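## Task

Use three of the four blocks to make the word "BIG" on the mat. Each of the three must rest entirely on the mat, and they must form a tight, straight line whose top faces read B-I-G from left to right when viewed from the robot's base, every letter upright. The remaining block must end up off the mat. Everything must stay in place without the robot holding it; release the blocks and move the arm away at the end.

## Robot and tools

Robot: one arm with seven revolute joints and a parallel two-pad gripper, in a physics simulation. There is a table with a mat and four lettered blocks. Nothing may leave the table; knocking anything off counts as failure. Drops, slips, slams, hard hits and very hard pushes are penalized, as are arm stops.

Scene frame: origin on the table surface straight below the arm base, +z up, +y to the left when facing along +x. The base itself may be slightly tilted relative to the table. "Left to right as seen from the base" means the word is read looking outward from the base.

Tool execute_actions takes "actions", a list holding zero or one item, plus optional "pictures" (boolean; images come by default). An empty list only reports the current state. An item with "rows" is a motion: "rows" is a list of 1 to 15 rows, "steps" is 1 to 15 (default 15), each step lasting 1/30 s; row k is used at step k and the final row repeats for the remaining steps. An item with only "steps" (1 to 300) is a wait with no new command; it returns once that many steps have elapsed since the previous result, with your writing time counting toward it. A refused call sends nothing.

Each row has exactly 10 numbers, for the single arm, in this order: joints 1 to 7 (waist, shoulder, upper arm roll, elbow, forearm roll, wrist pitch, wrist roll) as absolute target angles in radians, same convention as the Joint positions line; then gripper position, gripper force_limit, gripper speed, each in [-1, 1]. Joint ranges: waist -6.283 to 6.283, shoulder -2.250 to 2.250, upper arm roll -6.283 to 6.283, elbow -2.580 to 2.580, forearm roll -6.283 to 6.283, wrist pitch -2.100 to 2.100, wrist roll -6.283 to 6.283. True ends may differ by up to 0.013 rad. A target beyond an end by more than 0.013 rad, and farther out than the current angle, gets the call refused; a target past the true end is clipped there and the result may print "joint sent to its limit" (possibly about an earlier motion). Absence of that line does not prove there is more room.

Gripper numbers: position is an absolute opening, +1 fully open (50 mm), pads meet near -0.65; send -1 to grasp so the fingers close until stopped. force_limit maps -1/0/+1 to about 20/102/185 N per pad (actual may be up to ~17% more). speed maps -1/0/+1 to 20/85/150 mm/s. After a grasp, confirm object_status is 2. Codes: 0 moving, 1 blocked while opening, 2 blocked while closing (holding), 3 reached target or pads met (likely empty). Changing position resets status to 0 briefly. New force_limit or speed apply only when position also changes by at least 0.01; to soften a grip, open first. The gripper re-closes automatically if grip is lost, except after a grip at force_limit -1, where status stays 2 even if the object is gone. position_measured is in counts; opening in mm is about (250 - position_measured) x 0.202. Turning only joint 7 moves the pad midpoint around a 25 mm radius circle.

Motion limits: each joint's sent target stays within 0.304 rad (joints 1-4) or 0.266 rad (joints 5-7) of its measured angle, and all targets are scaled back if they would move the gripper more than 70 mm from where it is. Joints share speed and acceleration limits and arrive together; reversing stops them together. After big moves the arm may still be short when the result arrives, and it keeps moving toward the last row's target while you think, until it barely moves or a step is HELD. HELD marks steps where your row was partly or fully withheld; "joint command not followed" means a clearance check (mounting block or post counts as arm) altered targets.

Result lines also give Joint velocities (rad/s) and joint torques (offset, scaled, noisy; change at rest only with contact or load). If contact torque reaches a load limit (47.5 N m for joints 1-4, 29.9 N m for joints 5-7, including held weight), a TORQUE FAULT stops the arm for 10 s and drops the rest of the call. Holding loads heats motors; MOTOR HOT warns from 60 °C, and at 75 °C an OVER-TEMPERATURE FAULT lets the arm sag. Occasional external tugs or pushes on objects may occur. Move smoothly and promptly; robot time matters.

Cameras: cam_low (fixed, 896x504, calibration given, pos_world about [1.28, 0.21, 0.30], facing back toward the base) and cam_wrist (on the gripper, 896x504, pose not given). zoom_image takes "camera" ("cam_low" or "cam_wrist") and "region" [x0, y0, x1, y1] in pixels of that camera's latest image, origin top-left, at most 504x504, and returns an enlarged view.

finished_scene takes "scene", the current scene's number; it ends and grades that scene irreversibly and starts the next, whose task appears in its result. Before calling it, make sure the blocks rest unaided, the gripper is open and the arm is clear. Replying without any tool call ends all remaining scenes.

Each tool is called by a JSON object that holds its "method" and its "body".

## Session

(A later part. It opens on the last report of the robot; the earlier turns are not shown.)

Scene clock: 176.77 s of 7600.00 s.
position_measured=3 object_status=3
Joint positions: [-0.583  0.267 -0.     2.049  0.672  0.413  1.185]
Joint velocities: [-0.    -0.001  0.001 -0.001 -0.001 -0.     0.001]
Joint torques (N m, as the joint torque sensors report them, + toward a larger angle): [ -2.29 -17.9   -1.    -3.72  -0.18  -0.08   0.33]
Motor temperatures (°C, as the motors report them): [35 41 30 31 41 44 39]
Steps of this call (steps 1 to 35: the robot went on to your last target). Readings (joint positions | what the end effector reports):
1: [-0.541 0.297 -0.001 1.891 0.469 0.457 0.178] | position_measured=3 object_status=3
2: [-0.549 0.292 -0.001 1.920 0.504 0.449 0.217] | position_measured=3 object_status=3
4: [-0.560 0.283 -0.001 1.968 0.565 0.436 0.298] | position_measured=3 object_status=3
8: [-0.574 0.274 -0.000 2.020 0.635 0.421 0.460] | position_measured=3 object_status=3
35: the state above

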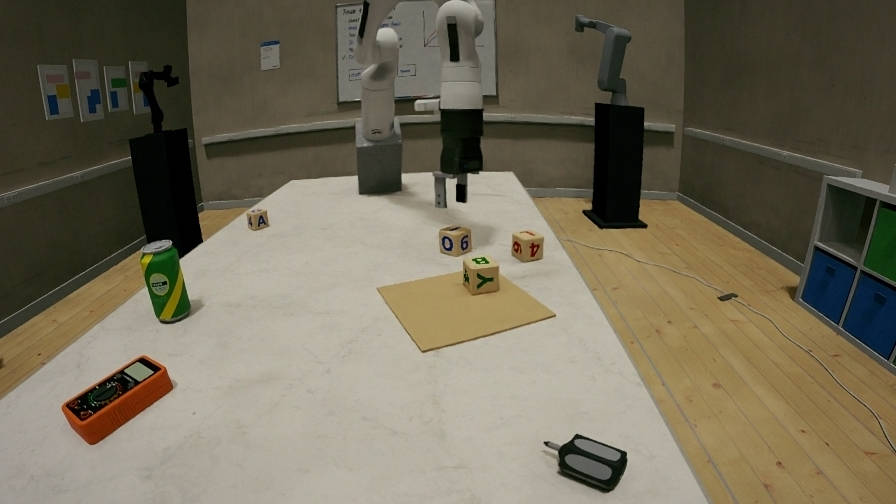

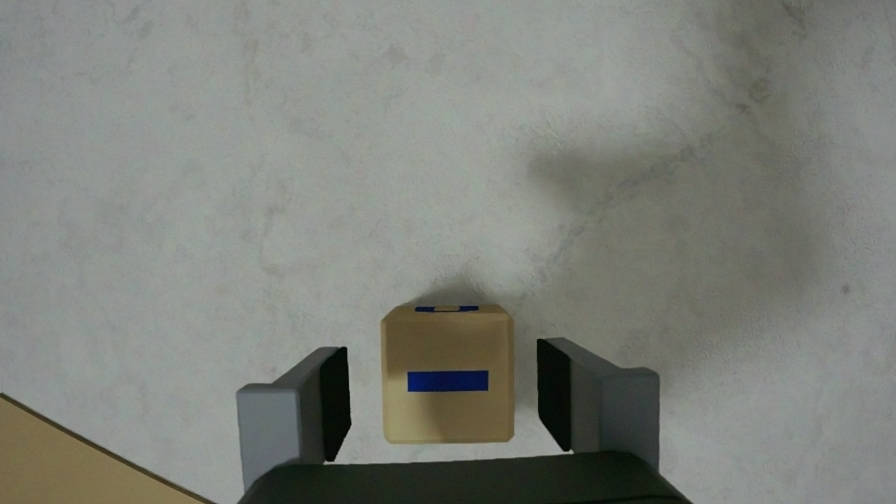

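{"method": "execute_actions", "body": {"actions": [{"rows":[[-0.572,0.326,0,2.031,0.736,0.377,1.115,1,-0.5,0],[-0.572,0.326,0,2.031,0.736,0.377,1.115,1,-0.5,0],[-0.572,0.326,0,2.031,0.736,0.377,1.115,1,-0.5,0],[-0.572,0.326,0,2.031,0.736,0.377,1.115,1,-0.5,0],[-0.572,0.326,0,2.031,0.736,0.377,1.115,1,-0.5,0],[-0.5606,0.386,0,2.0126,0.80,0.3406,1.045,1,-0.5,0]],"steps":15}], "pictures": false}}

{"method": "execute_actions", "body": {"actions": [{"steps":8}]}}

Scene clock: 199.93 s of 7600.00 s.
position_measured=3 object_status=3
Joint positions: [-0.561  0.383 -0.     2.013  0.8    0.341  1.046]
Joint velocities: [ 0.005  0.031 -0.    -0.001  0.01  -0.004 -0.009]
Joint torques (N m, as the joint torque sensors report them, + toward a larger angle): [ -2.01 -19.06  -0.84  -3.27  -0.19  -0.35   0.16]
Motor temperatures (°C, as the motors report them): [35 40 30 31 41 44 39]
Steps of this call (steps 1 to 15: the robot went on to your last target; steps 16 to 90: nothing new was sent; then 19.67 s passed at rest; steps 91 to 105: all 15 steps of this action). Readings (joint positions | what the end effector reports):
91: [-0.583 0.268 -0.000 2.049 0.673 0.413 1.184] | position_measured=3 object_status=3
92: [-0.581 0.275 -0.000 2.047 0.678 0.410 1.178] | position_measured=3 object_status=3
94: [-0.576 0.302 -0.000 2.039 0.704 0.395 1.150] | position_measured=3 object_status=3
98: [-0.568 0.348 -0.000 2.024 0.757 0.365 1.092] | position_measured=3 object_status=3
105: the state above

Scene clock: 200.20 s of 7600.00 s.
position_measured=3 object_status=3
Joint positions: [-0.561  0.386  0.     2.013  0.8    0.341  1.045]
Joint velocities: [-0.     0.002 -0.001  0.     0.001 -0.    -0.   ]
Joint torques (N m, as the joint torque sensors report them, + toward a larger angle): [ -2.64 -18.85  -0.96  -2.88  -0.26  -0.09   0.29]
Motor temperatures (°C, as the motors report them): [35 40 30 31 41 44 39]
Steps of this call (steps 1 to 8: the robot went on to your last target). Readings (joint positions | what the end effector reports):
1: [-0.561 0.384 -0.000 2.013 0.800 0.341 1.045] | position_measured=3 object_status=3
2: [-0.561 0.384 -0.000 2.013 0.800 0.341 1.045] | position_measured=3 object_status=3
4: [-0.561 0.385 0.000 2.013 0.800 0.341 1.045] | position_measured=3 object_status=3
8: the state above

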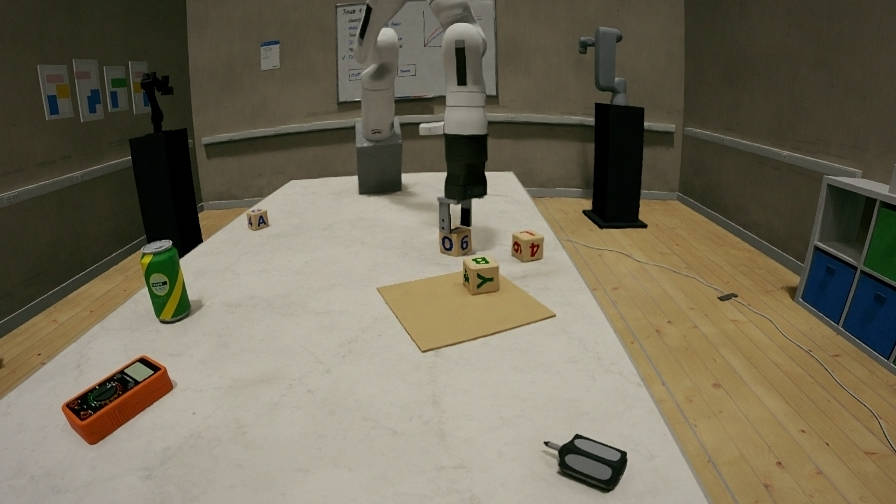

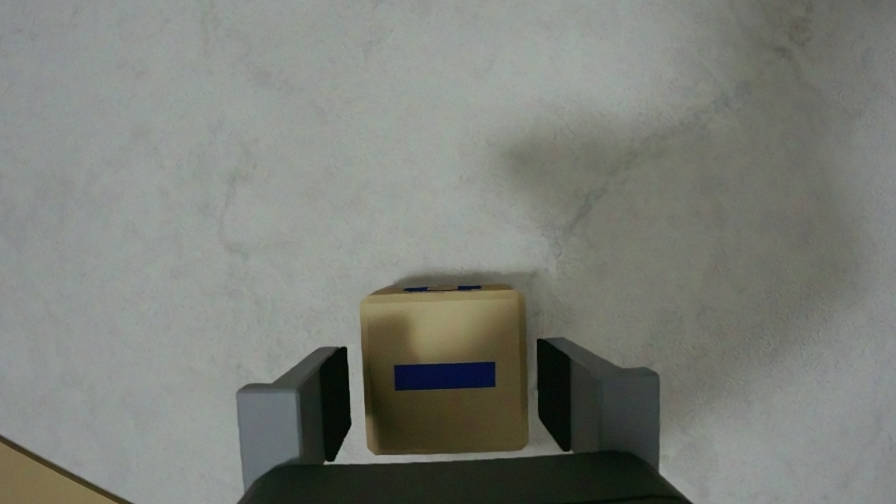

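{"method": "execute_actions", "body": {"actions": []}}

Scene clock: 235.53 s of 7600.00 s.
position_measured=3 object_status=3
Joint positions: [-0.561  0.386  0.     2.013  0.8    0.341  1.045]
Joint velocities: [ 0.    -0.001 -0.    -0.    -0.001  0.    -0.   ]
Joint torques (N m, as the joint torque sensors report them, + toward a larger angle): [ -2.58 -18.94  -0.92  -2.83  -0.24  -0.12   0.33]
Motor temperatures (°C, as the motors report them): [35 40 30 31 41 44 39]
Steps of this call (steps 1 to 15: the robot went on to your last target; steps 16 to 90: nothing new was sent; then 32.33 s passed at rest). Readings (joint positions | what the end effector reports):
1: [-0.561 0.386 0.000 2.013 0.800 0.341 1.045] | position_measured=3 object_status=3
2: [-0.561 0.386 0.000 2.013 0.800 0.341 1.045] | position_measured=3 object_status=3
4: [-0.561 0.386 0.000 2.013 0.800 0.341 1.045] | position_measured=3 object_status=3
8: [-0.561 0.386 0.000 2.013 0.800 0.341 1.045] | position_measured=3 object_status=3
90: the state above
The arm was judged still, so your last target was given up. Only a new action makes it travel on or press farther. Fingers that are still opening or closing keep moving.

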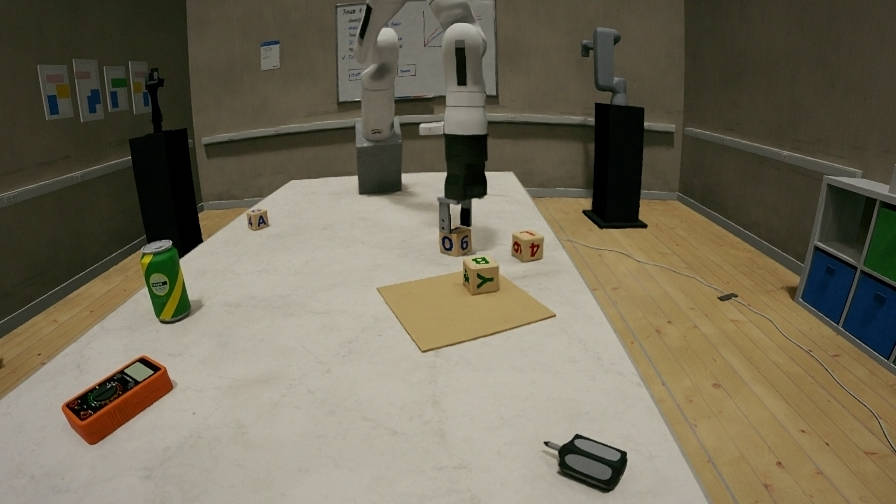

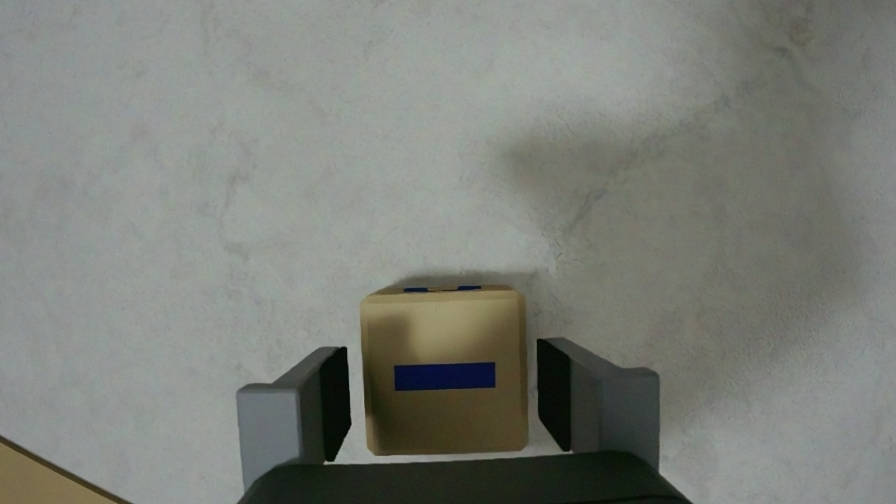

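{"method": "execute_actions", "body": {"actions": [{"rows":[[-0.559,0.392,0,2.0115,0.810,0.3368,1.0354,1,-0.5,-0.5],[-0.5577,0.3978,0,2.0104,0.820,0.333,1.026,1,-0.5,-0.5],[-0.5562,0.4037,0,2.0093,0.8306,0.329,1.016,1,-0.5,-0.5],[-0.5547,0.4096,0,2.0082,0.841,0.3253,1.0067,1,-0.5,-0.5],[-0.5533,0.4155,0,2.007,0.851,0.3214,0.997,1,-0.5,-0.5],[-0.5518,0.4213,0,2.006,0.861,0.3176,0.9875,1,-0.5,-0.5],[-0.5503,0.4272,0,2.0048,0.8715,0.3138,0.978,1,-0.5,-0.5],[-0.5489,0.4331,0,2.0037,0.8817,0.31,0.968,1,-0.5,-0.5],[-0.5474,0.439,0,2.0026,0.892,0.306,0.959,1,-0.5,-0.5],[-0.546,0.445,0,2.0015,0.902,0.3023,0.949,1,-0.5,-0.5],[-0.5445,0.4508,0,2.0004,0.912,0.2984,0.9396,1,-0.5,-0.5],[-0.543,0.4567,0,1.9993,0.9225,0.2946,0.930,1,-0.5,-0.5]],"steps":15}]}}

{"method": "execute_actions", "body": {"actions": [{"steps":10}]}}

Scene clock: 247.63 s of 7600.00 s.
position_measured=3 object_status=3
Joint positions: [-0.544  0.452  0.     2.     0.917  0.297  0.935]
Joint velocities: [ 0.011  0.043  0.001 -0.009  0.102 -0.038 -0.096]
Joint torques (N m, as the joint torque sensors report them, + toward a larger angle): [ -3.   -20.15  -0.89  -2.79  -0.27  -0.03   0.39]
Motor temperatures (°C, as the motors report them): [35 40 30 31 41 44 39]
Steps of this call (steps 1 to 90: nothing new was sent; then 8.60 s passed at rest; steps 91 to 105: all 15 steps of this action). Readings (joint positions | what the end effector reports):
91: [-0.560 0.387 -0.000 2.012 0.801 0.340 1.044] | position_measured=3 object_status=3
92: [-0.560 0.390 -0.000 2.012 0.804 0.339 1.041] | position_measured=3 object_status=3
94: [-0.558 0.398 -0.000 2.011 0.818 0.334 1.028] | position_measured=3 object_status=3
98: [-0.553 0.418 -0.000 2.007 0.854 0.320 0.994] | position_measured=3 object_status=3
105: the state above

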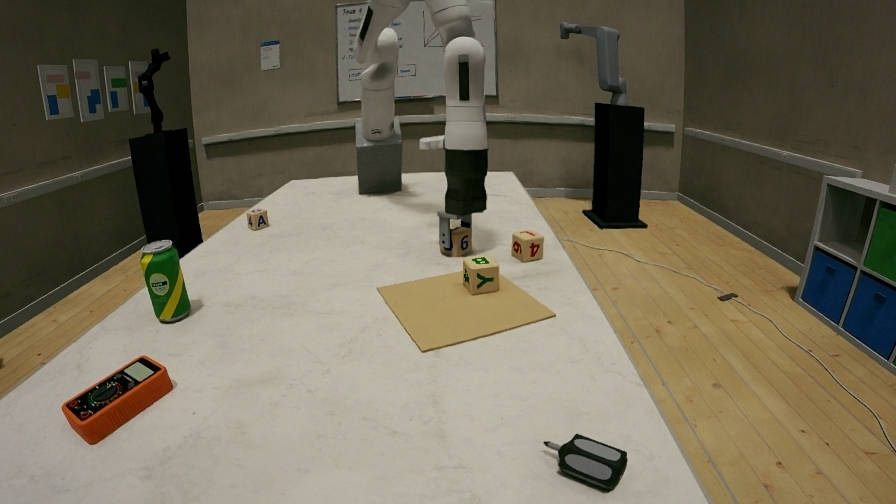

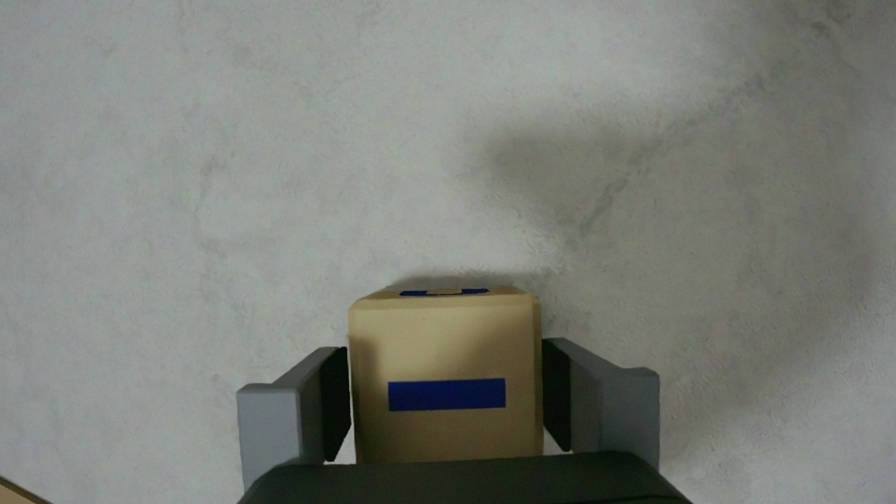

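Scene clock: 247.97 s of 7600.00 s.
position_measured=3 object_status=3
Joint positions: [-0.543  0.456  0.     1.999  0.922  0.295  0.93 ]
Joint velocities: [ 0.002  0.002  0.    -0.    -0.001 -0.    -0.001]
Joint torques (N m, as the joint torque sensors report them, + toward a larger angle): [ -2.63 -19.21  -0.85  -2.29  -0.28  -0.1    0.26]
Motor temperatures (°C, as the motors report them): [35 40 30 31 41 44 39]
Steps of this call (steps 1 to 10: the robot went on to your last target). Readings (joint positions | what the end effector reports):
1: [-0.544 0.453 0.000 2.000 0.920 0.296 0.933] | position_measured=3 object_status=3
2: [-0.544 0.454 0.000 2.000 0.921 0.295 0.932] | position_measured=3 object_status=3
4: [-0.543 0.455 0.000 1.999 0.922 0.295 0.931] | position_measured=3 object_status=3
8: [-0.543 0.456 0.000 1.999 0.922 0.295 0.930] | position_measured=3 object_status=3
10: the state above

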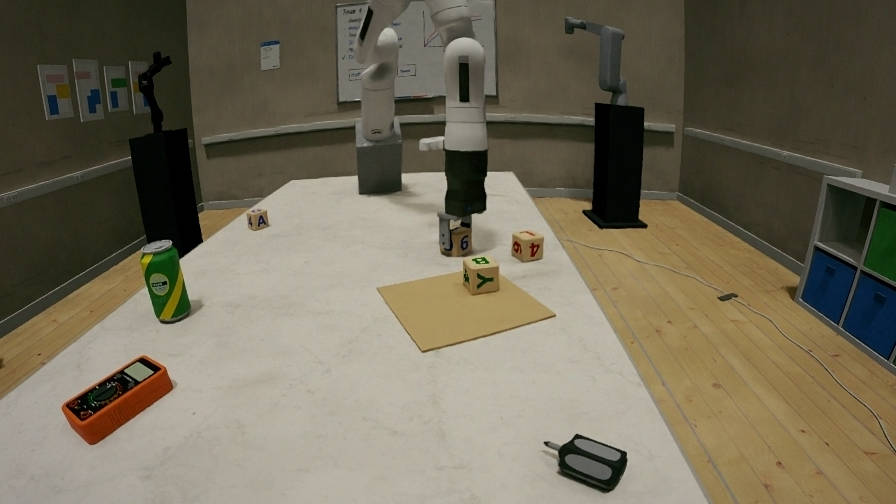

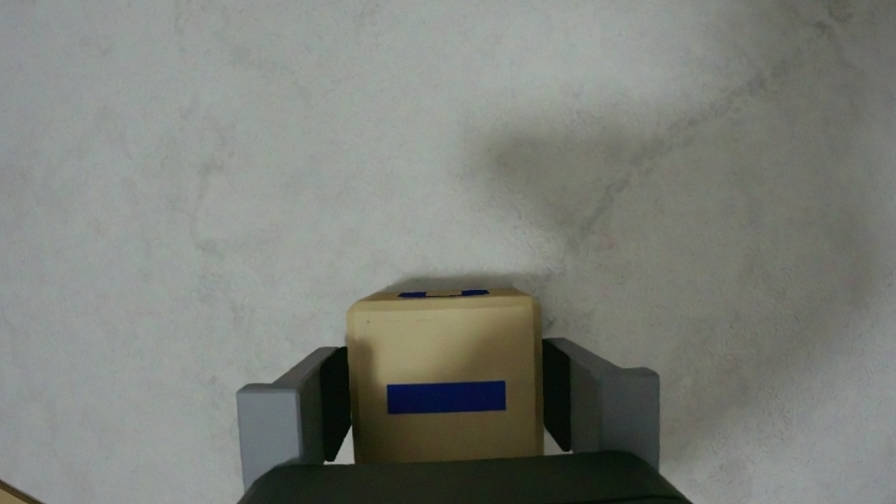

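{"method": "execute_actions", "body": {"actions": [{"rows":[[-0.543,0.4567,0,1.9993,0.9225,0.2946,0.930,-1,-0.5,-0.5]],"steps":15}], "pictures": false}}

{"method": "execute_actions", "body": {"actions": [{"rows":[[-0.547,0.44,0,2.002,0.895,0.305,0.956,-1,-0.5,-0.5],[-0.552,0.42,0,2.006,0.86,0.318,0.988,-1,-0.5,-0.5],[-0.556,0.403,0,2.009,0.83,0.329,1.017,-1,-0.5,-0.5],[-0.5606,0.386,0,2.0126,0.80,0.3406,1.045,-1,-0.5,-0.5],[-0.5606,0.386,0,2.0126,0.80,0.3406,1.045,-1,-0.5,-0.5],[-0.583,0.2665,0,2.049,0.672,0.413,1.185,-1,-0.5,-0.5]],"steps":15}]}}

Scene clock: 255.43 s of 7600.00 s.
position_measured=34 object_status=2
Joint positions: [-0.543  0.457 -0.     1.999  0.922  0.295  0.93 ]
Joint velocities: [ 0.001 -0.002  0.001 -0.002  0.     0.     0.   ]
Joint torques (N m, as the joint torque sensors report them, + toward a larger angle): [ -2.65 -19.16  -0.74  -2.36  -0.2   -0.08   0.3 ]
Motor temperatures (°C, as the motors report them): [35 40 30 31 41 44 39]
Steps of this call (steps 1 to 15: the robot went on to your last target; steps 16 to 90: nothing new was sent; then 3.97 s passed at rest; steps 91 to 105: all 15 steps of this action). Readings (joint positions | what the end effector reports):
91: [-0.543 0.457 0.000 1.999 0.923 0.295 0.930] | position_measured=10 object_status=0
92: [-0.543 0.457 0.000 1.999 0.923 0.295 0.930] | position_measured=18 object_status=0
94: [-0.543 0.457 -0.000 1.999 0.922 0.295 0.930] | position_measured=34 object_status=0
98: [-0.543 0.457 -0.000 1.999 0.922 0.295 0.930] | position_measured=34 object_status=0
105: the state above

Scene clock: 255.93 s of 7600.00 s.
position_measured=34 object_status=2
Joint positions: [-0.581  0.274 -0.     2.048  0.673  0.412  1.183]
Joint velocities: [-0.009 -0.038  0.002  0.019 -0.038  0.022  0.041]
Joint torques (N m, as the joint torque sensors report them, + toward a larger angle): [ -2.58 -17.26  -0.71  -4.3   -0.19  -0.04   0.4 ]
Motor temperatures (°C, as the motors report them): [35 40 30 31 41 44 39]
Steps of this call (steps 1 to 15: all 15 steps of this action). Readings (joint positions | what the end effector reports):
1: [-0.543 0.455 -0.000 2.000 0.921 0.295 0.931] | position_measured=34 object_status=2
2: [-0.545 0.449 0.000 2.001 0.913 0.298 0.938] | position_measured=34 object_status=2
4: [-0.550 0.428 0.000 2.004 0.881 0.310 0.969] | position_measured=34 object_status=2
8: [-0.565 0.364 0.000 2.018 0.785 0.351 1.064] | position_measured=34 object_status=2
15: the state above

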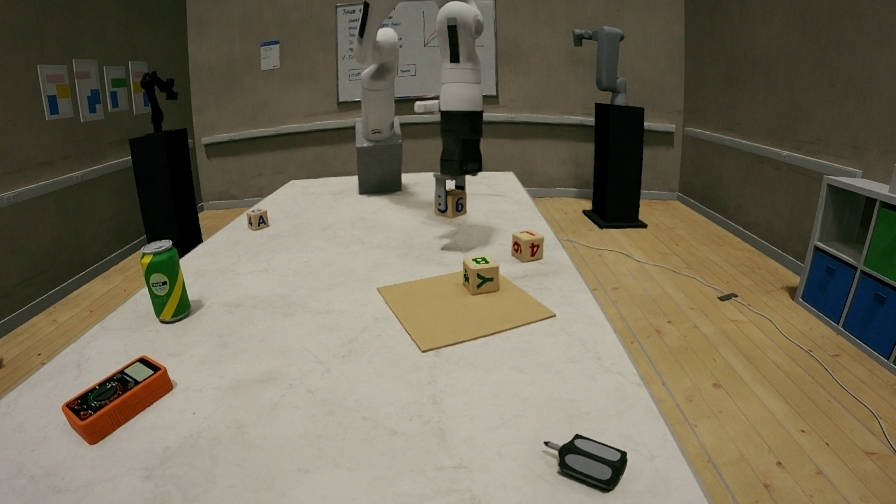

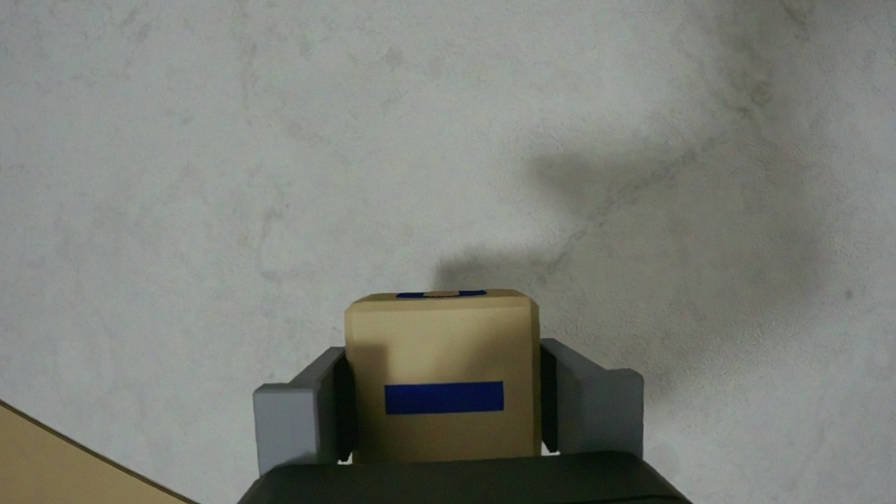

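{"method": "execute_actions", "body": {"actions": [{"rows":[[-0.2789,0.4074,0,1.5247,0.162,0.6727,-0.166,-1,-0.5,-0.5]],"steps":15}], "pictures": false}}

{"method": "execute_actions", "body": {"actions": [{"steps":40}]}}

Scene clock: 267.80 s of 7600.00 s.
position_measured=34 object_status=2
Joint positions: [-0.335  0.382  0.     1.67   0.327  0.626  0.836]
Joint velocities: [ 0.343  0.156 -0.002 -0.913 -1.009  0.288 -1.173]
Joint torques (N m, as the joint torque sensors report them, + toward a larger angle): [ -1.18 -22.15  -0.25  -4.37  -0.26  -0.08   0.3 ]
Motor temperatures (°C, as the motors report them): [35 40 30 31 41 44 39]
Steps of this call (steps 1 to 15: the robot went on to your last target; steps 16 to 90: nothing new was sent; then 8.37 s passed at rest; steps 91 to 105: all 15 steps of this action). Readings (joint positions | what the end effector reports):
91: [-0.581 0.267 -0.000 2.048 0.671 0.414 1.184] | position_measured=34 object_status=2
92: [-0.574 0.271 -0.002 2.043 0.667 0.418 1.180] | position_measured=34 object_status=2
94: [-0.544 0.285 -0.003 2.015 0.643 0.440 1.157] | position_measured=34 object_status=2
98: [-0.445 0.332 -0.000 1.902 0.544 0.527 1.057] | position_measured=34 object_status=2
105: the state above

Scene clock: 269.13 s of 7600.00 s.
position_measured=34 object_status=2
Joint positions: [-0.279  0.407  0.     1.525  0.162  0.673 -0.166]
Joint velocities: [-0.001 -0.001 -0.    -0.    -0.002 -0.     0.   ]
Joint torques (N m, as the joint torque sensors report them, + toward a larger angle): [ -0.77 -24.11   0.23  -6.91  -0.22  -0.19   0.28]
Motor temperatures (°C, as the motors report them): [35 40 30 31 41 44 39]
Steps of this call (steps 1 to 40: the robot went on to your last target). Readings (joint positions | what the end effector reports):
1: [-0.324 0.387 0.000 1.641 0.295 0.635 0.796] | position_measured=34 object_status=2
2: [-0.315 0.391 0.001 1.617 0.267 0.643 0.755] | position_measured=34 object_status=2
4: [-0.302 0.396 0.000 1.580 0.225 0.654 0.674] | position_measured=34 object_status=2
8: [-0.288 0.403 0.000 1.543 0.183 0.666 0.511] | position_measured=34 object_status=2
40: the state above

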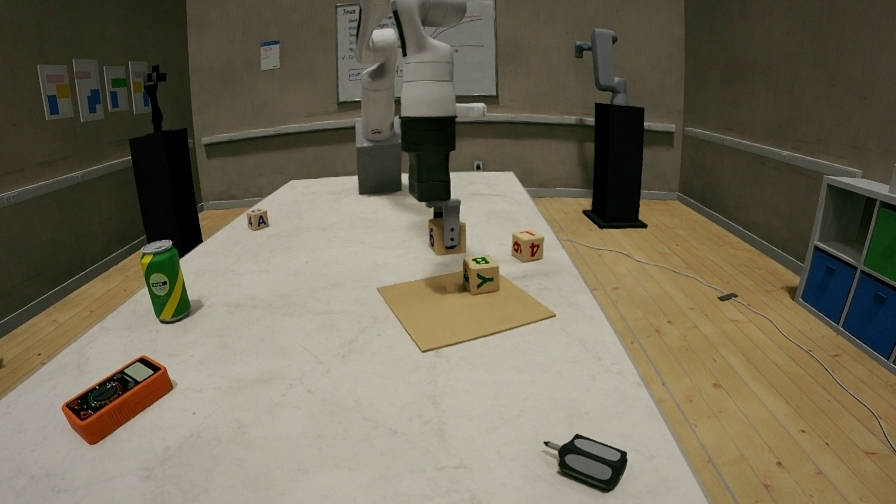

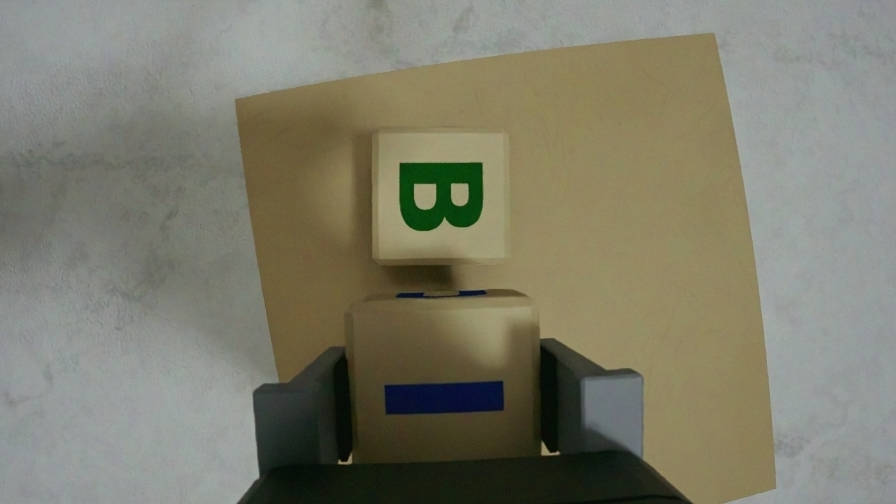

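{"method": "execute_actions", "body": {"actions": [{"rows":[[-0.277,0.425,0,1.523,0.164,0.656,-0.168,-1,-0.5,-0.5],[-0.275,0.445,0,1.5215,0.167,0.638,-0.170,-1,-0.5,-0.5],[-0.273,0.465,0,1.52,0.17,0.62,-0.172,-1,-0.5,-0.5],[-0.271,0.485,0,1.5185,0.172,0.601,-0.174,-1,-0.5,-0.5],[-0.269,0.505,0,1.517,0.175,0.583,-0.176,-1,-0.5,-0.5],[-0.2666,0.524,0,1.5153,0.177,0.565,-0.178,-1,-0.5,-0.5]],"steps":15}], "pictures": false}}

{"method": "execute_actions", "body": {"actions": [{"steps":10}]}}

Scene clock: 285.20 s of 7600.00 s.
position_measured=34 object_status=2
Joint positions: [-0.267  0.522 -0.     1.516  0.177  0.565 -0.178]
Joint velocities: [ 0.002  0.023 -0.    -0.005  0.001 -0.006 -0.   ]
Joint torques (N m, as the joint torque sensors report them, + toward a larger angle): [ -0.38 -25.31   0.29  -6.38  -0.35  -0.14   0.43]
Motor temperatures (°C, as the motors report them): [35 40 30 31 41 44 39]
Steps of this call (steps 1 to 15: the robot went on to your last target; steps 16 to 90: nothing new was sent; then 12.57 s passed at rest; steps 91 to 105: all 15 steps of this action). Readings (joint positions | what the end effector reports):
91: [-0.279 0.409 -0.000 1.524 0.162 0.672 -0.166] | position_measured=34 object_status=2
92: [-0.278 0.415 -0.000 1.523 0.163 0.667 -0.167] | position_measured=34 object_status=2
94: [-0.276 0.436 -0.000 1.521 0.165 0.649 -0.169] | position_measured=34 object_status=2
98: [-0.270 0.494 -0.000 1.518 0.173 0.594 -0.175] | position_measured=34 object_status=2
105: the state above

Scene clock: 285.53 s of 7600.00 s.
position_measured=34 object_status=2
Joint positions: [-0.267  0.524  0.     1.515  0.177  0.565 -0.178]
Joint velocities: [ 0.     0.    -0.001  0.001 -0.003 -0.    -0.   ]
Joint torques (N m, as the joint torque sensors report them, + toward a larger angle): [ -0.9  -24.51   0.32  -6.01  -0.24  -0.28   0.28]
Motor temperatures (°C, as the motors report them): [35 40 30 31 41 44 39]
Steps of this call (steps 1 to 10: the robot went on to your last target). Readings (joint positions | what the end effector reports):
1: [-0.267 0.522 -0.000 1.515 0.177 0.565 -0.178] | position_measured=34 object_status=2
2: [-0.267 0.523 0.000 1.515 0.177 0.565 -0.178] | position_measured=34 object_status=2
4: [-0.267 0.523 0.000 1.515 0.177 0.565 -0.178] | position_measured=34 object_status=2
8: [-0.267 0.524 0.000 1.515 0.177 0.565 -0.178] | position_measured=34 object_status=2
10: the state above

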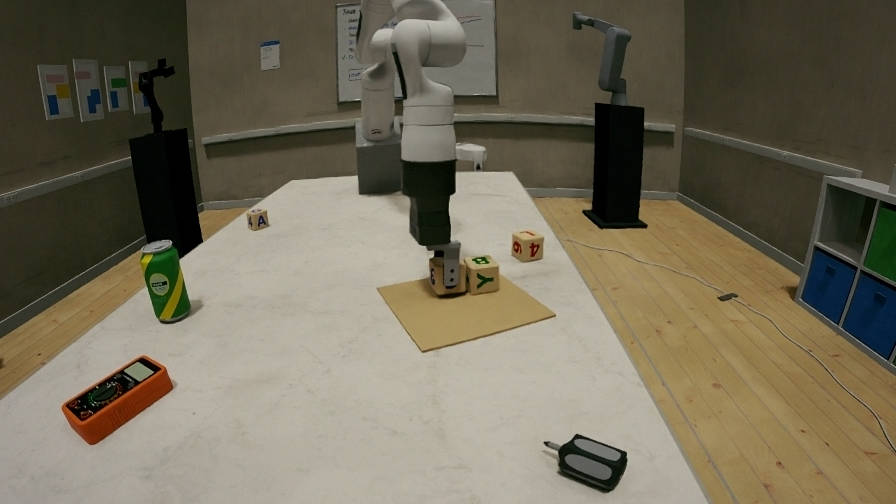

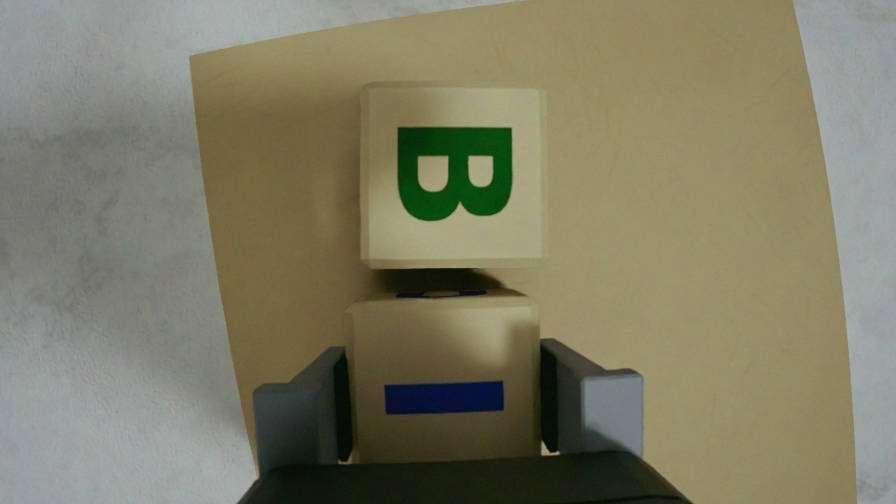

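{"method": "execute_actions", "body": {"actions": [{"rows":[[-0.268,0.5235,0,1.511,0.178,0.57,-0.18,-1,-0.5,-0.5],[-0.268,0.5245,0,1.506,0.178,0.5735,-0.18,-1,-0.5,-0.5],[-0.268,0.5245,0,1.506,0.178,0.5735,-0.18,-1,-0.5,-0.5],[-0.268,0.5245,0,1.506,0.178,0.5735,-0.18,-1,-0.5,-0.5],[-0.270,0.5243,0,1.507,0.180,0.573,-0.184,-1,-0.5,-0.5],[-0.272,0.5241,0,1.508,0.182,0.5725,-0.188,-1,-0.5,-0.5],[-0.274,0.5239,0,1.5085,0.184,0.572,-0.192,-1,-0.5,-0.5],[-0.276,0.5237,0,1.509,0.186,0.5715,-0.195,-1,-0.5,-0.5],[-0.278,0.5235,0,1.510,0.188,0.571,-0.199,-1,-0.5,-0.5],[-0.2795,0.5233,0,1.5105,0.19,0.5705,-0.202,-1,-0.5,-0.5]],"steps":15}]}}

Scene clock: 300.70 s of 7600.00 s.
position_measured=34 object_status=2
Joint positions: [-0.279  0.523 -0.     1.51   0.19   0.571 -0.201]
Joint velocities: [-0.006 -0.001  0.004  0.003  0.006 -0.001 -0.009]
Joint torques (N m, as the joint torque sensors report them, + toward a larger angle): [ -0.38 -24.72   0.09  -5.99  -0.18  -0.14   0.15]
Motor temperatures (°C, as the motors report them): [35 40 30 31 41 44 39]
Steps of this call (steps 1 to 15: the robot went on to your last target; steps 16 to 90: nothing new was sent; then 11.67 s passed at rest; steps 91 to 105: all 15 steps of this action). Readings (joint positions | what the end effector reports):
91: [-0.267 0.524 0.000 1.515 0.177 0.566 -0.178] | position_measured=34 object_status=2
92: [-0.267 0.524 0.000 1.513 0.177 0.568 -0.179] | position_measured=34 object_status=2
94: [-0.268 0.524 -0.000 1.509 0.178 0.571 -0.180] | position_measured=34 object_status=2
98: [-0.272 0.524 0.000 1.508 0.182 0.572 -0.188] | position_measured=34 object_status=2
105: the state above

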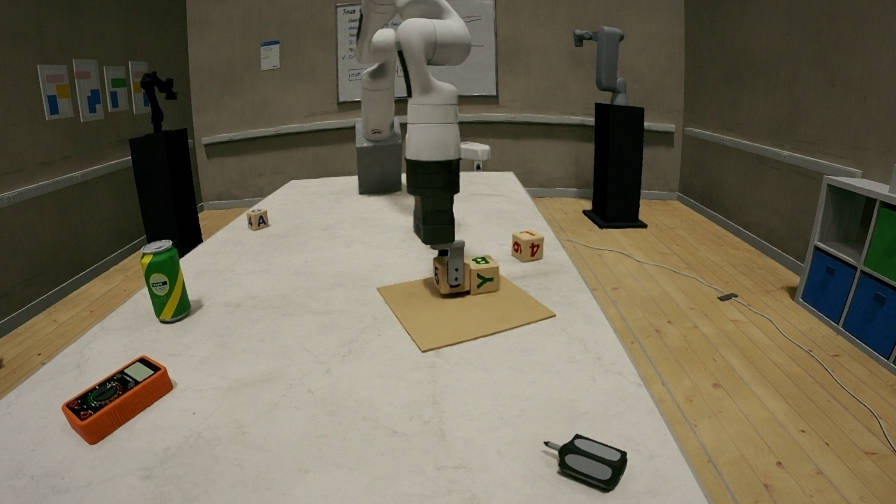

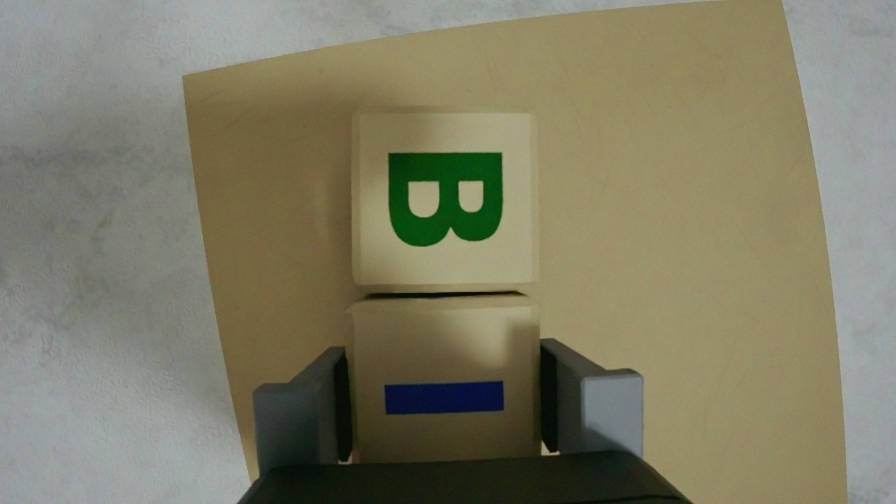

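{"method": "execute_actions", "body": {"actions": [{"rows":[[-0.2805,0.5253,0,1.510,0.191,0.569,-0.204,-1,-0.5,-0.5],[-0.2805,0.5273,0,1.5097,0.191,0.567,-0.204,-1,-0.5,-0.5],[-0.2805,0.5293,0,1.5094,0.1915,0.5653,-0.204,-1,-0.5,-0.5]],"steps":12}], "pictures": false}}

{"method": "execute_actions", "body": {"actions": [{"rows":[[-0.2805,0.5323,0,1.509,0.1915,0.5627,-0.204,-1,-0.5,-0.5]],"steps":12}]}}

Scene clock: 308.83 s of 7600.00 s.
position_measured=34 object_status=2
Joint positions: [-0.28   0.529  0.     1.509  0.192  0.565 -0.204]
Joint velocities: [ 0.    -0.001  0.001 -0.002  0.    -0.001  0.   ]
Joint torques (N m, as the joint torque sensors report them, + toward a larger angle): [ -1.04 -24.6    0.09  -6.02  -0.26  -0.27   0.33]
Motor temperatures (°C, as the motors report them): [35 40 30 31 41 44 39]
Steps of this call (steps 1 to 15: the robot went on to your last target; steps 16 to 90: nothing new was sent; then 4.73 s passed at rest; steps 91 to 102: all 12 steps of this action). Readings (joint positions | what the end effector reports):
91: [-0.280 0.524 0.000 1.510 0.190 0.570 -0.202] | position_measured=34 object_status=2
92: [-0.280 0.525 0.000 1.510 0.190 0.570 -0.203] | position_measured=34 object_status=2
94: [-0.280 0.527 -0.000 1.510 0.191 0.567 -0.204] | position_measured=34 object_status=2
98: [-0.280 0.529 0.000 1.510 0.191 0.566 -0.204] | position_measured=34 object_status=2
102: the state above

Scene clock: 309.23 s of 7600.00 s.
position_measured=34 object_status=2
Joint positions: [-0.28   0.532  0.     1.509  0.192  0.563 -0.204]
Joint velocities: [-0.    -0.     0.    -0.002  0.    -0.     0.   ]
Joint torques (N m, as the joint torque sensors report them, + toward a larger angle): [ -1.15 -24.71   0.19  -6.01  -0.3   -0.25   0.26]
Motor temperatures (°C, as the motors report them): [35 40 30 31 41 44 39]
Steps of this call (steps 1 to 12: all 12 steps of this action). Readings (joint positions | what the end effector reports):
1: [-0.280 0.530 0.000 1.509 0.192 0.565 -0.204] | position_measured=34 object_status=2
2: [-0.280 0.531 0.000 1.509 0.192 0.564 -0.204] | position_measured=34 object_status=2
4: [-0.280 0.532 0.000 1.509 0.192 0.563 -0.204] | position_measured=34 object_status=2
8: [-0.280 0.532 0.000 1.509 0.192 0.563 -0.204] | position_measured=34 object_status=2
12: the state above

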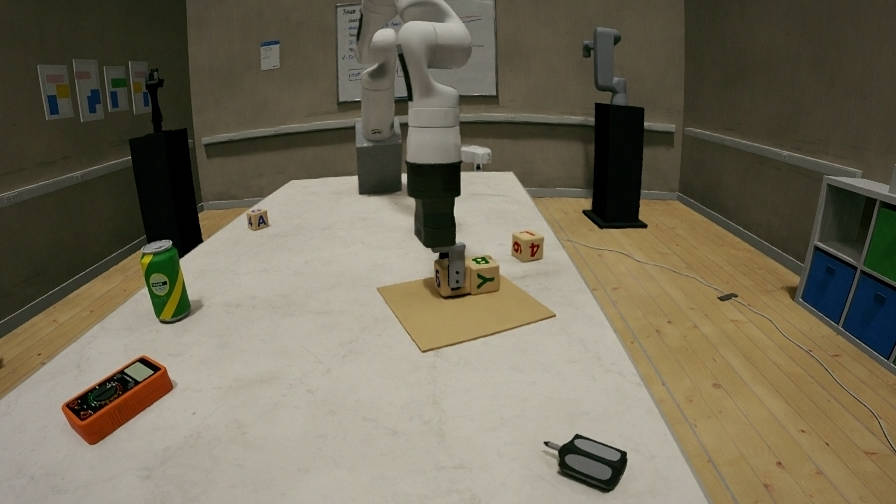

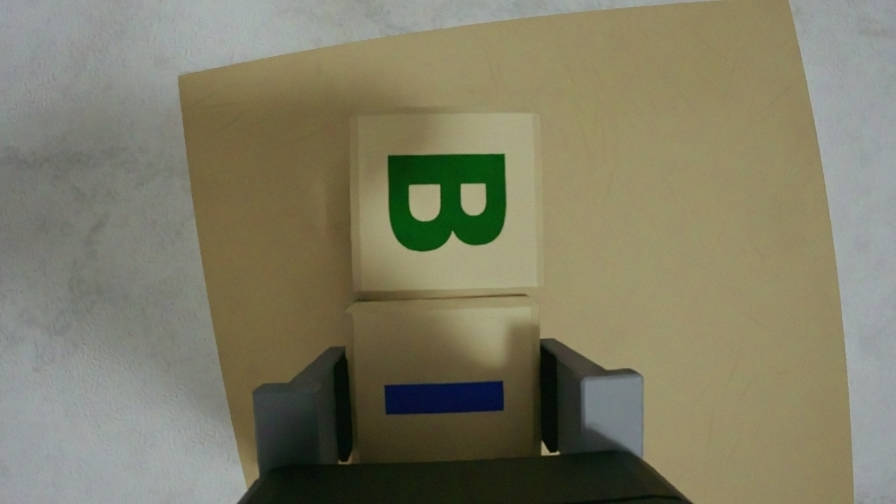

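{"method": "execute_actions", "body": {"actions": [{"rows":[[-0.280,0.5353,0,1.5075,0.1915,0.561,-0.203,-1,-0.5,-0.5]],"steps":12}], "pictures": false}}

Scene clock: 312.60 s of 7600.00 s.
position_measured=34 object_status=2
Joint positions: [-0.28   0.535  0.     1.508  0.192  0.561 -0.203]
Joint velocities: [ 0.001  0.    -0.    -0.     0.    -0.     0.001]
Joint torques (N m, as the joint torque sensors report them, + toward a larger angle): [ -0.99 -24.74   0.11  -6.18  -0.26  -0.2    0.33]
Motor temperatures (°C, as the motors report them): [35 40 30 31 41 44 39]
Steps of this call (steps 1 to 15: the robot went on to your last target; steps 16 to 89: nothing new was sent; steps 90 to 101: all 12 steps of this action). Readings (joint positions | what the end effector reports):
90: [-0.280 0.533 0.000 1.509 0.192 0.563 -0.204] | position_measured=34 object_status=2
91: [-0.280 0.534 0.000 1.508 0.192 0.562 -0.204] | position_measured=34 object_status=2
93: [-0.280 0.535 0.000 1.508 0.192 0.561 -0.203] | position_measured=34 object_status=2
97: [-0.280 0.535 0.000 1.508 0.192 0.561 -0.203] | position_measured=34 object_status=2
101: the state above

{"method": "execute_actions", "body": {"actions": [{"rows":[[-0.280,0.5388,0,1.507,0.1915,0.558,-0.203,-1,-0.5,-0.5]],"steps":12}], "pictures": false}}

Scene clock: 316.20 s of 7600.00 s.
position_measured=34 object_status=2
Joint positions: [-0.28   0.537  0.     1.507  0.192  0.559 -0.203]
Joint velocities: [ 0.002 -0.001  0.001  0.    -0.001 -0.     0.001]
Joint torques (N m, as the joint torque sensors report them, + toward a larger angle): [ -1.05 -22.95   0.07  -6.15  -0.28  -0.73   0.26]
Motor temperatures (°C, as the motors report them): [35 40 30 31 41 44 39]
Steps of this call (steps 1 to 15: the robot went on to your last target; steps 16 to 90: nothing new was sent; then 0.20 s passed at rest; steps 91 to 102: all 12 steps of this action). Readings (joint positions | what the end effector reports):
91: [-0.280 0.536 0.000 1.507 0.192 0.561 -0.203] | position_measured=34 object_status=2
92: [-0.280 0.537 0.000 1.507 0.192 0.560 -0.203] | position_measured=34 object_status=2
94: [-0.280 0.537 0.000 1.507 0.192 0.559 -0.203] | position_measured=34 object_status=2
98: [-0.280 0.537 0.000 1.507 0.192 0.559 -0.203] | position_measured=34 object_status=2
102: the state above

{"method": "execute_actions", "body": {"actions": [{"rows":[[-0.280,0.536,0,1.5075,0.1915,0.5605,-0.203,-1,-0.5,-0.6],[-0.280,0.536,0,1.5075,0.1915,0.5605,-0.203,-1,-0.5,-0.6],[-0.280,0.536,0,1.5075,0.1915,0.5605,-0.203,-1,-0.5,-0.6],[-0.280,0.536,0,1.5075,0.1915,0.5605,-0.203,1,-0.5,-0.6]],"steps":15}], "pictures": false}}

{"method": "execute_actions", "body": {"actions": [{"rows":[[-0.282,0.516,0,1.509,0.189,0.579,-0.201,1,-0.5,-0.6],[-0.284,0.496,0,1.511,0.186,0.597,-0.199,1,-0.5,-0.6],[-0.286,0.476,0,1.512,0.184,0.616,-0.197,1,-0.5,-0.6],[-0.288,0.456,0,1.514,0.181,0.634,-0.195,1,-0.5,-0.6],[-0.291,0.436,0,1.516,0.178,0.652,-0.193,1,-0.5,-0.6],[-0.294,0.40,0,1.519,0.174,0.685,-0.19,1,-0.5,-0.6]],"steps":15}]}}

Scene clock: 325.73 s of 7600.00 s.
position_measured=3 object_status=3
Joint positions: [-0.28   0.536  0.     1.507  0.192  0.56  -0.203]
Joint velocities: [-0.     0.002 -0.     0.001  0.     0.     0.001]
Joint torques (N m, as the joint torque sensors report them, + toward a larger angle): [ -0.86 -24.54   0.26  -5.85  -0.2   -0.22   0.32]
Motor temperatures (°C, as the motors report them): [35 40 30 31 41 44 39]
Steps of this call (steps 1 to 15: the robot went on to your last target; steps 16 to 90: nothing new was sent; then 6.03 s passed at rest; steps 91 to 105: all 15 steps of this action). Readings (joint positions | what the end effector reports):
91: [-0.280 0.537 0.000 1.507 0.192 0.559 -0.203] | position_measured=34 object_status=2
92: [-0.280 0.536 0.000 1.508 0.192 0.560 -0.203] | position_measured=34 object_status=2
94: [-0.280 0.536 0.000 1.507 0.192 0.560 -0.203] | position_measured=28 object_status=0
98: [-0.280 0.536 -0.000 1.507 0.191 0.560 -0.203] | position_measured=3 object_status=0
105: the state above

Scene clock: 326.23 s of 7600.00 s.
position_measured=3 object_status=3
Joint positions: [-0.294  0.403  0.     1.519  0.174  0.685 -0.19 ]
Joint velocities: [-0.003 -0.026  0.     0.008 -0.001  0.009  0.001]
Joint torques (N m, as the joint torque sensors report them, + toward a larger angle): [ -0.97 -23.87   0.06  -7.08  -0.15  -0.49   0.28]
Motor temperatures (°C, as the motors report them): [35 40 30 31 41 44 39]
Steps of this call (steps 1 to 15: all 15 steps of this action). Readings (joint positions | what the end effector reports):
1: [-0.280 0.535 0.000 1.508 0.191 0.561 -0.203] | position_measured=3 object_status=3
2: [-0.281 0.529 0.000 1.509 0.191 0.566 -0.202] | position_measured=3 object_status=3
4: [-0.283 0.506 0.000 1.511 0.188 0.585 -0.200] | position_measured=3 object_status=3
8: [-0.290 0.443 -0.000 1.515 0.180 0.644 -0.194] | position_measured=3 object_status=3
15: the state above

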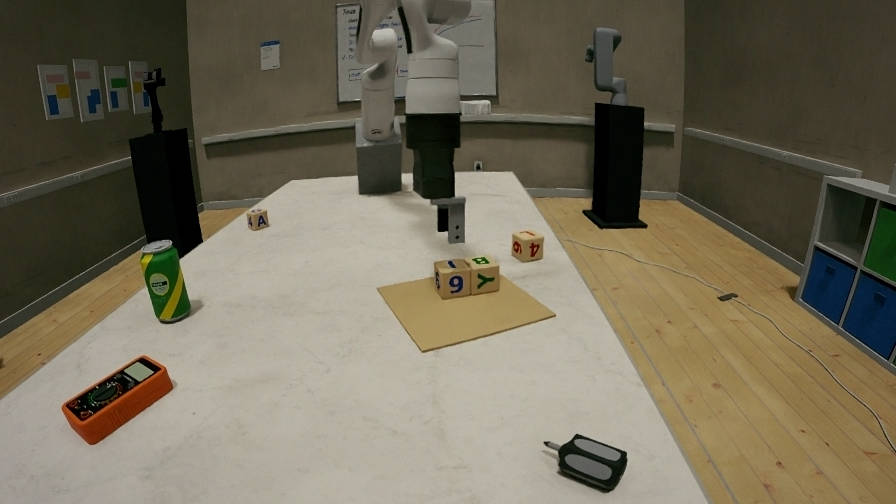

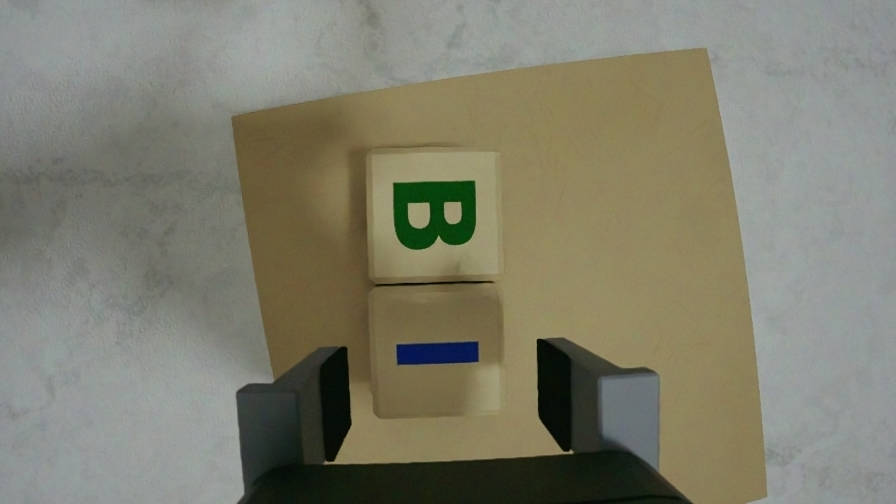

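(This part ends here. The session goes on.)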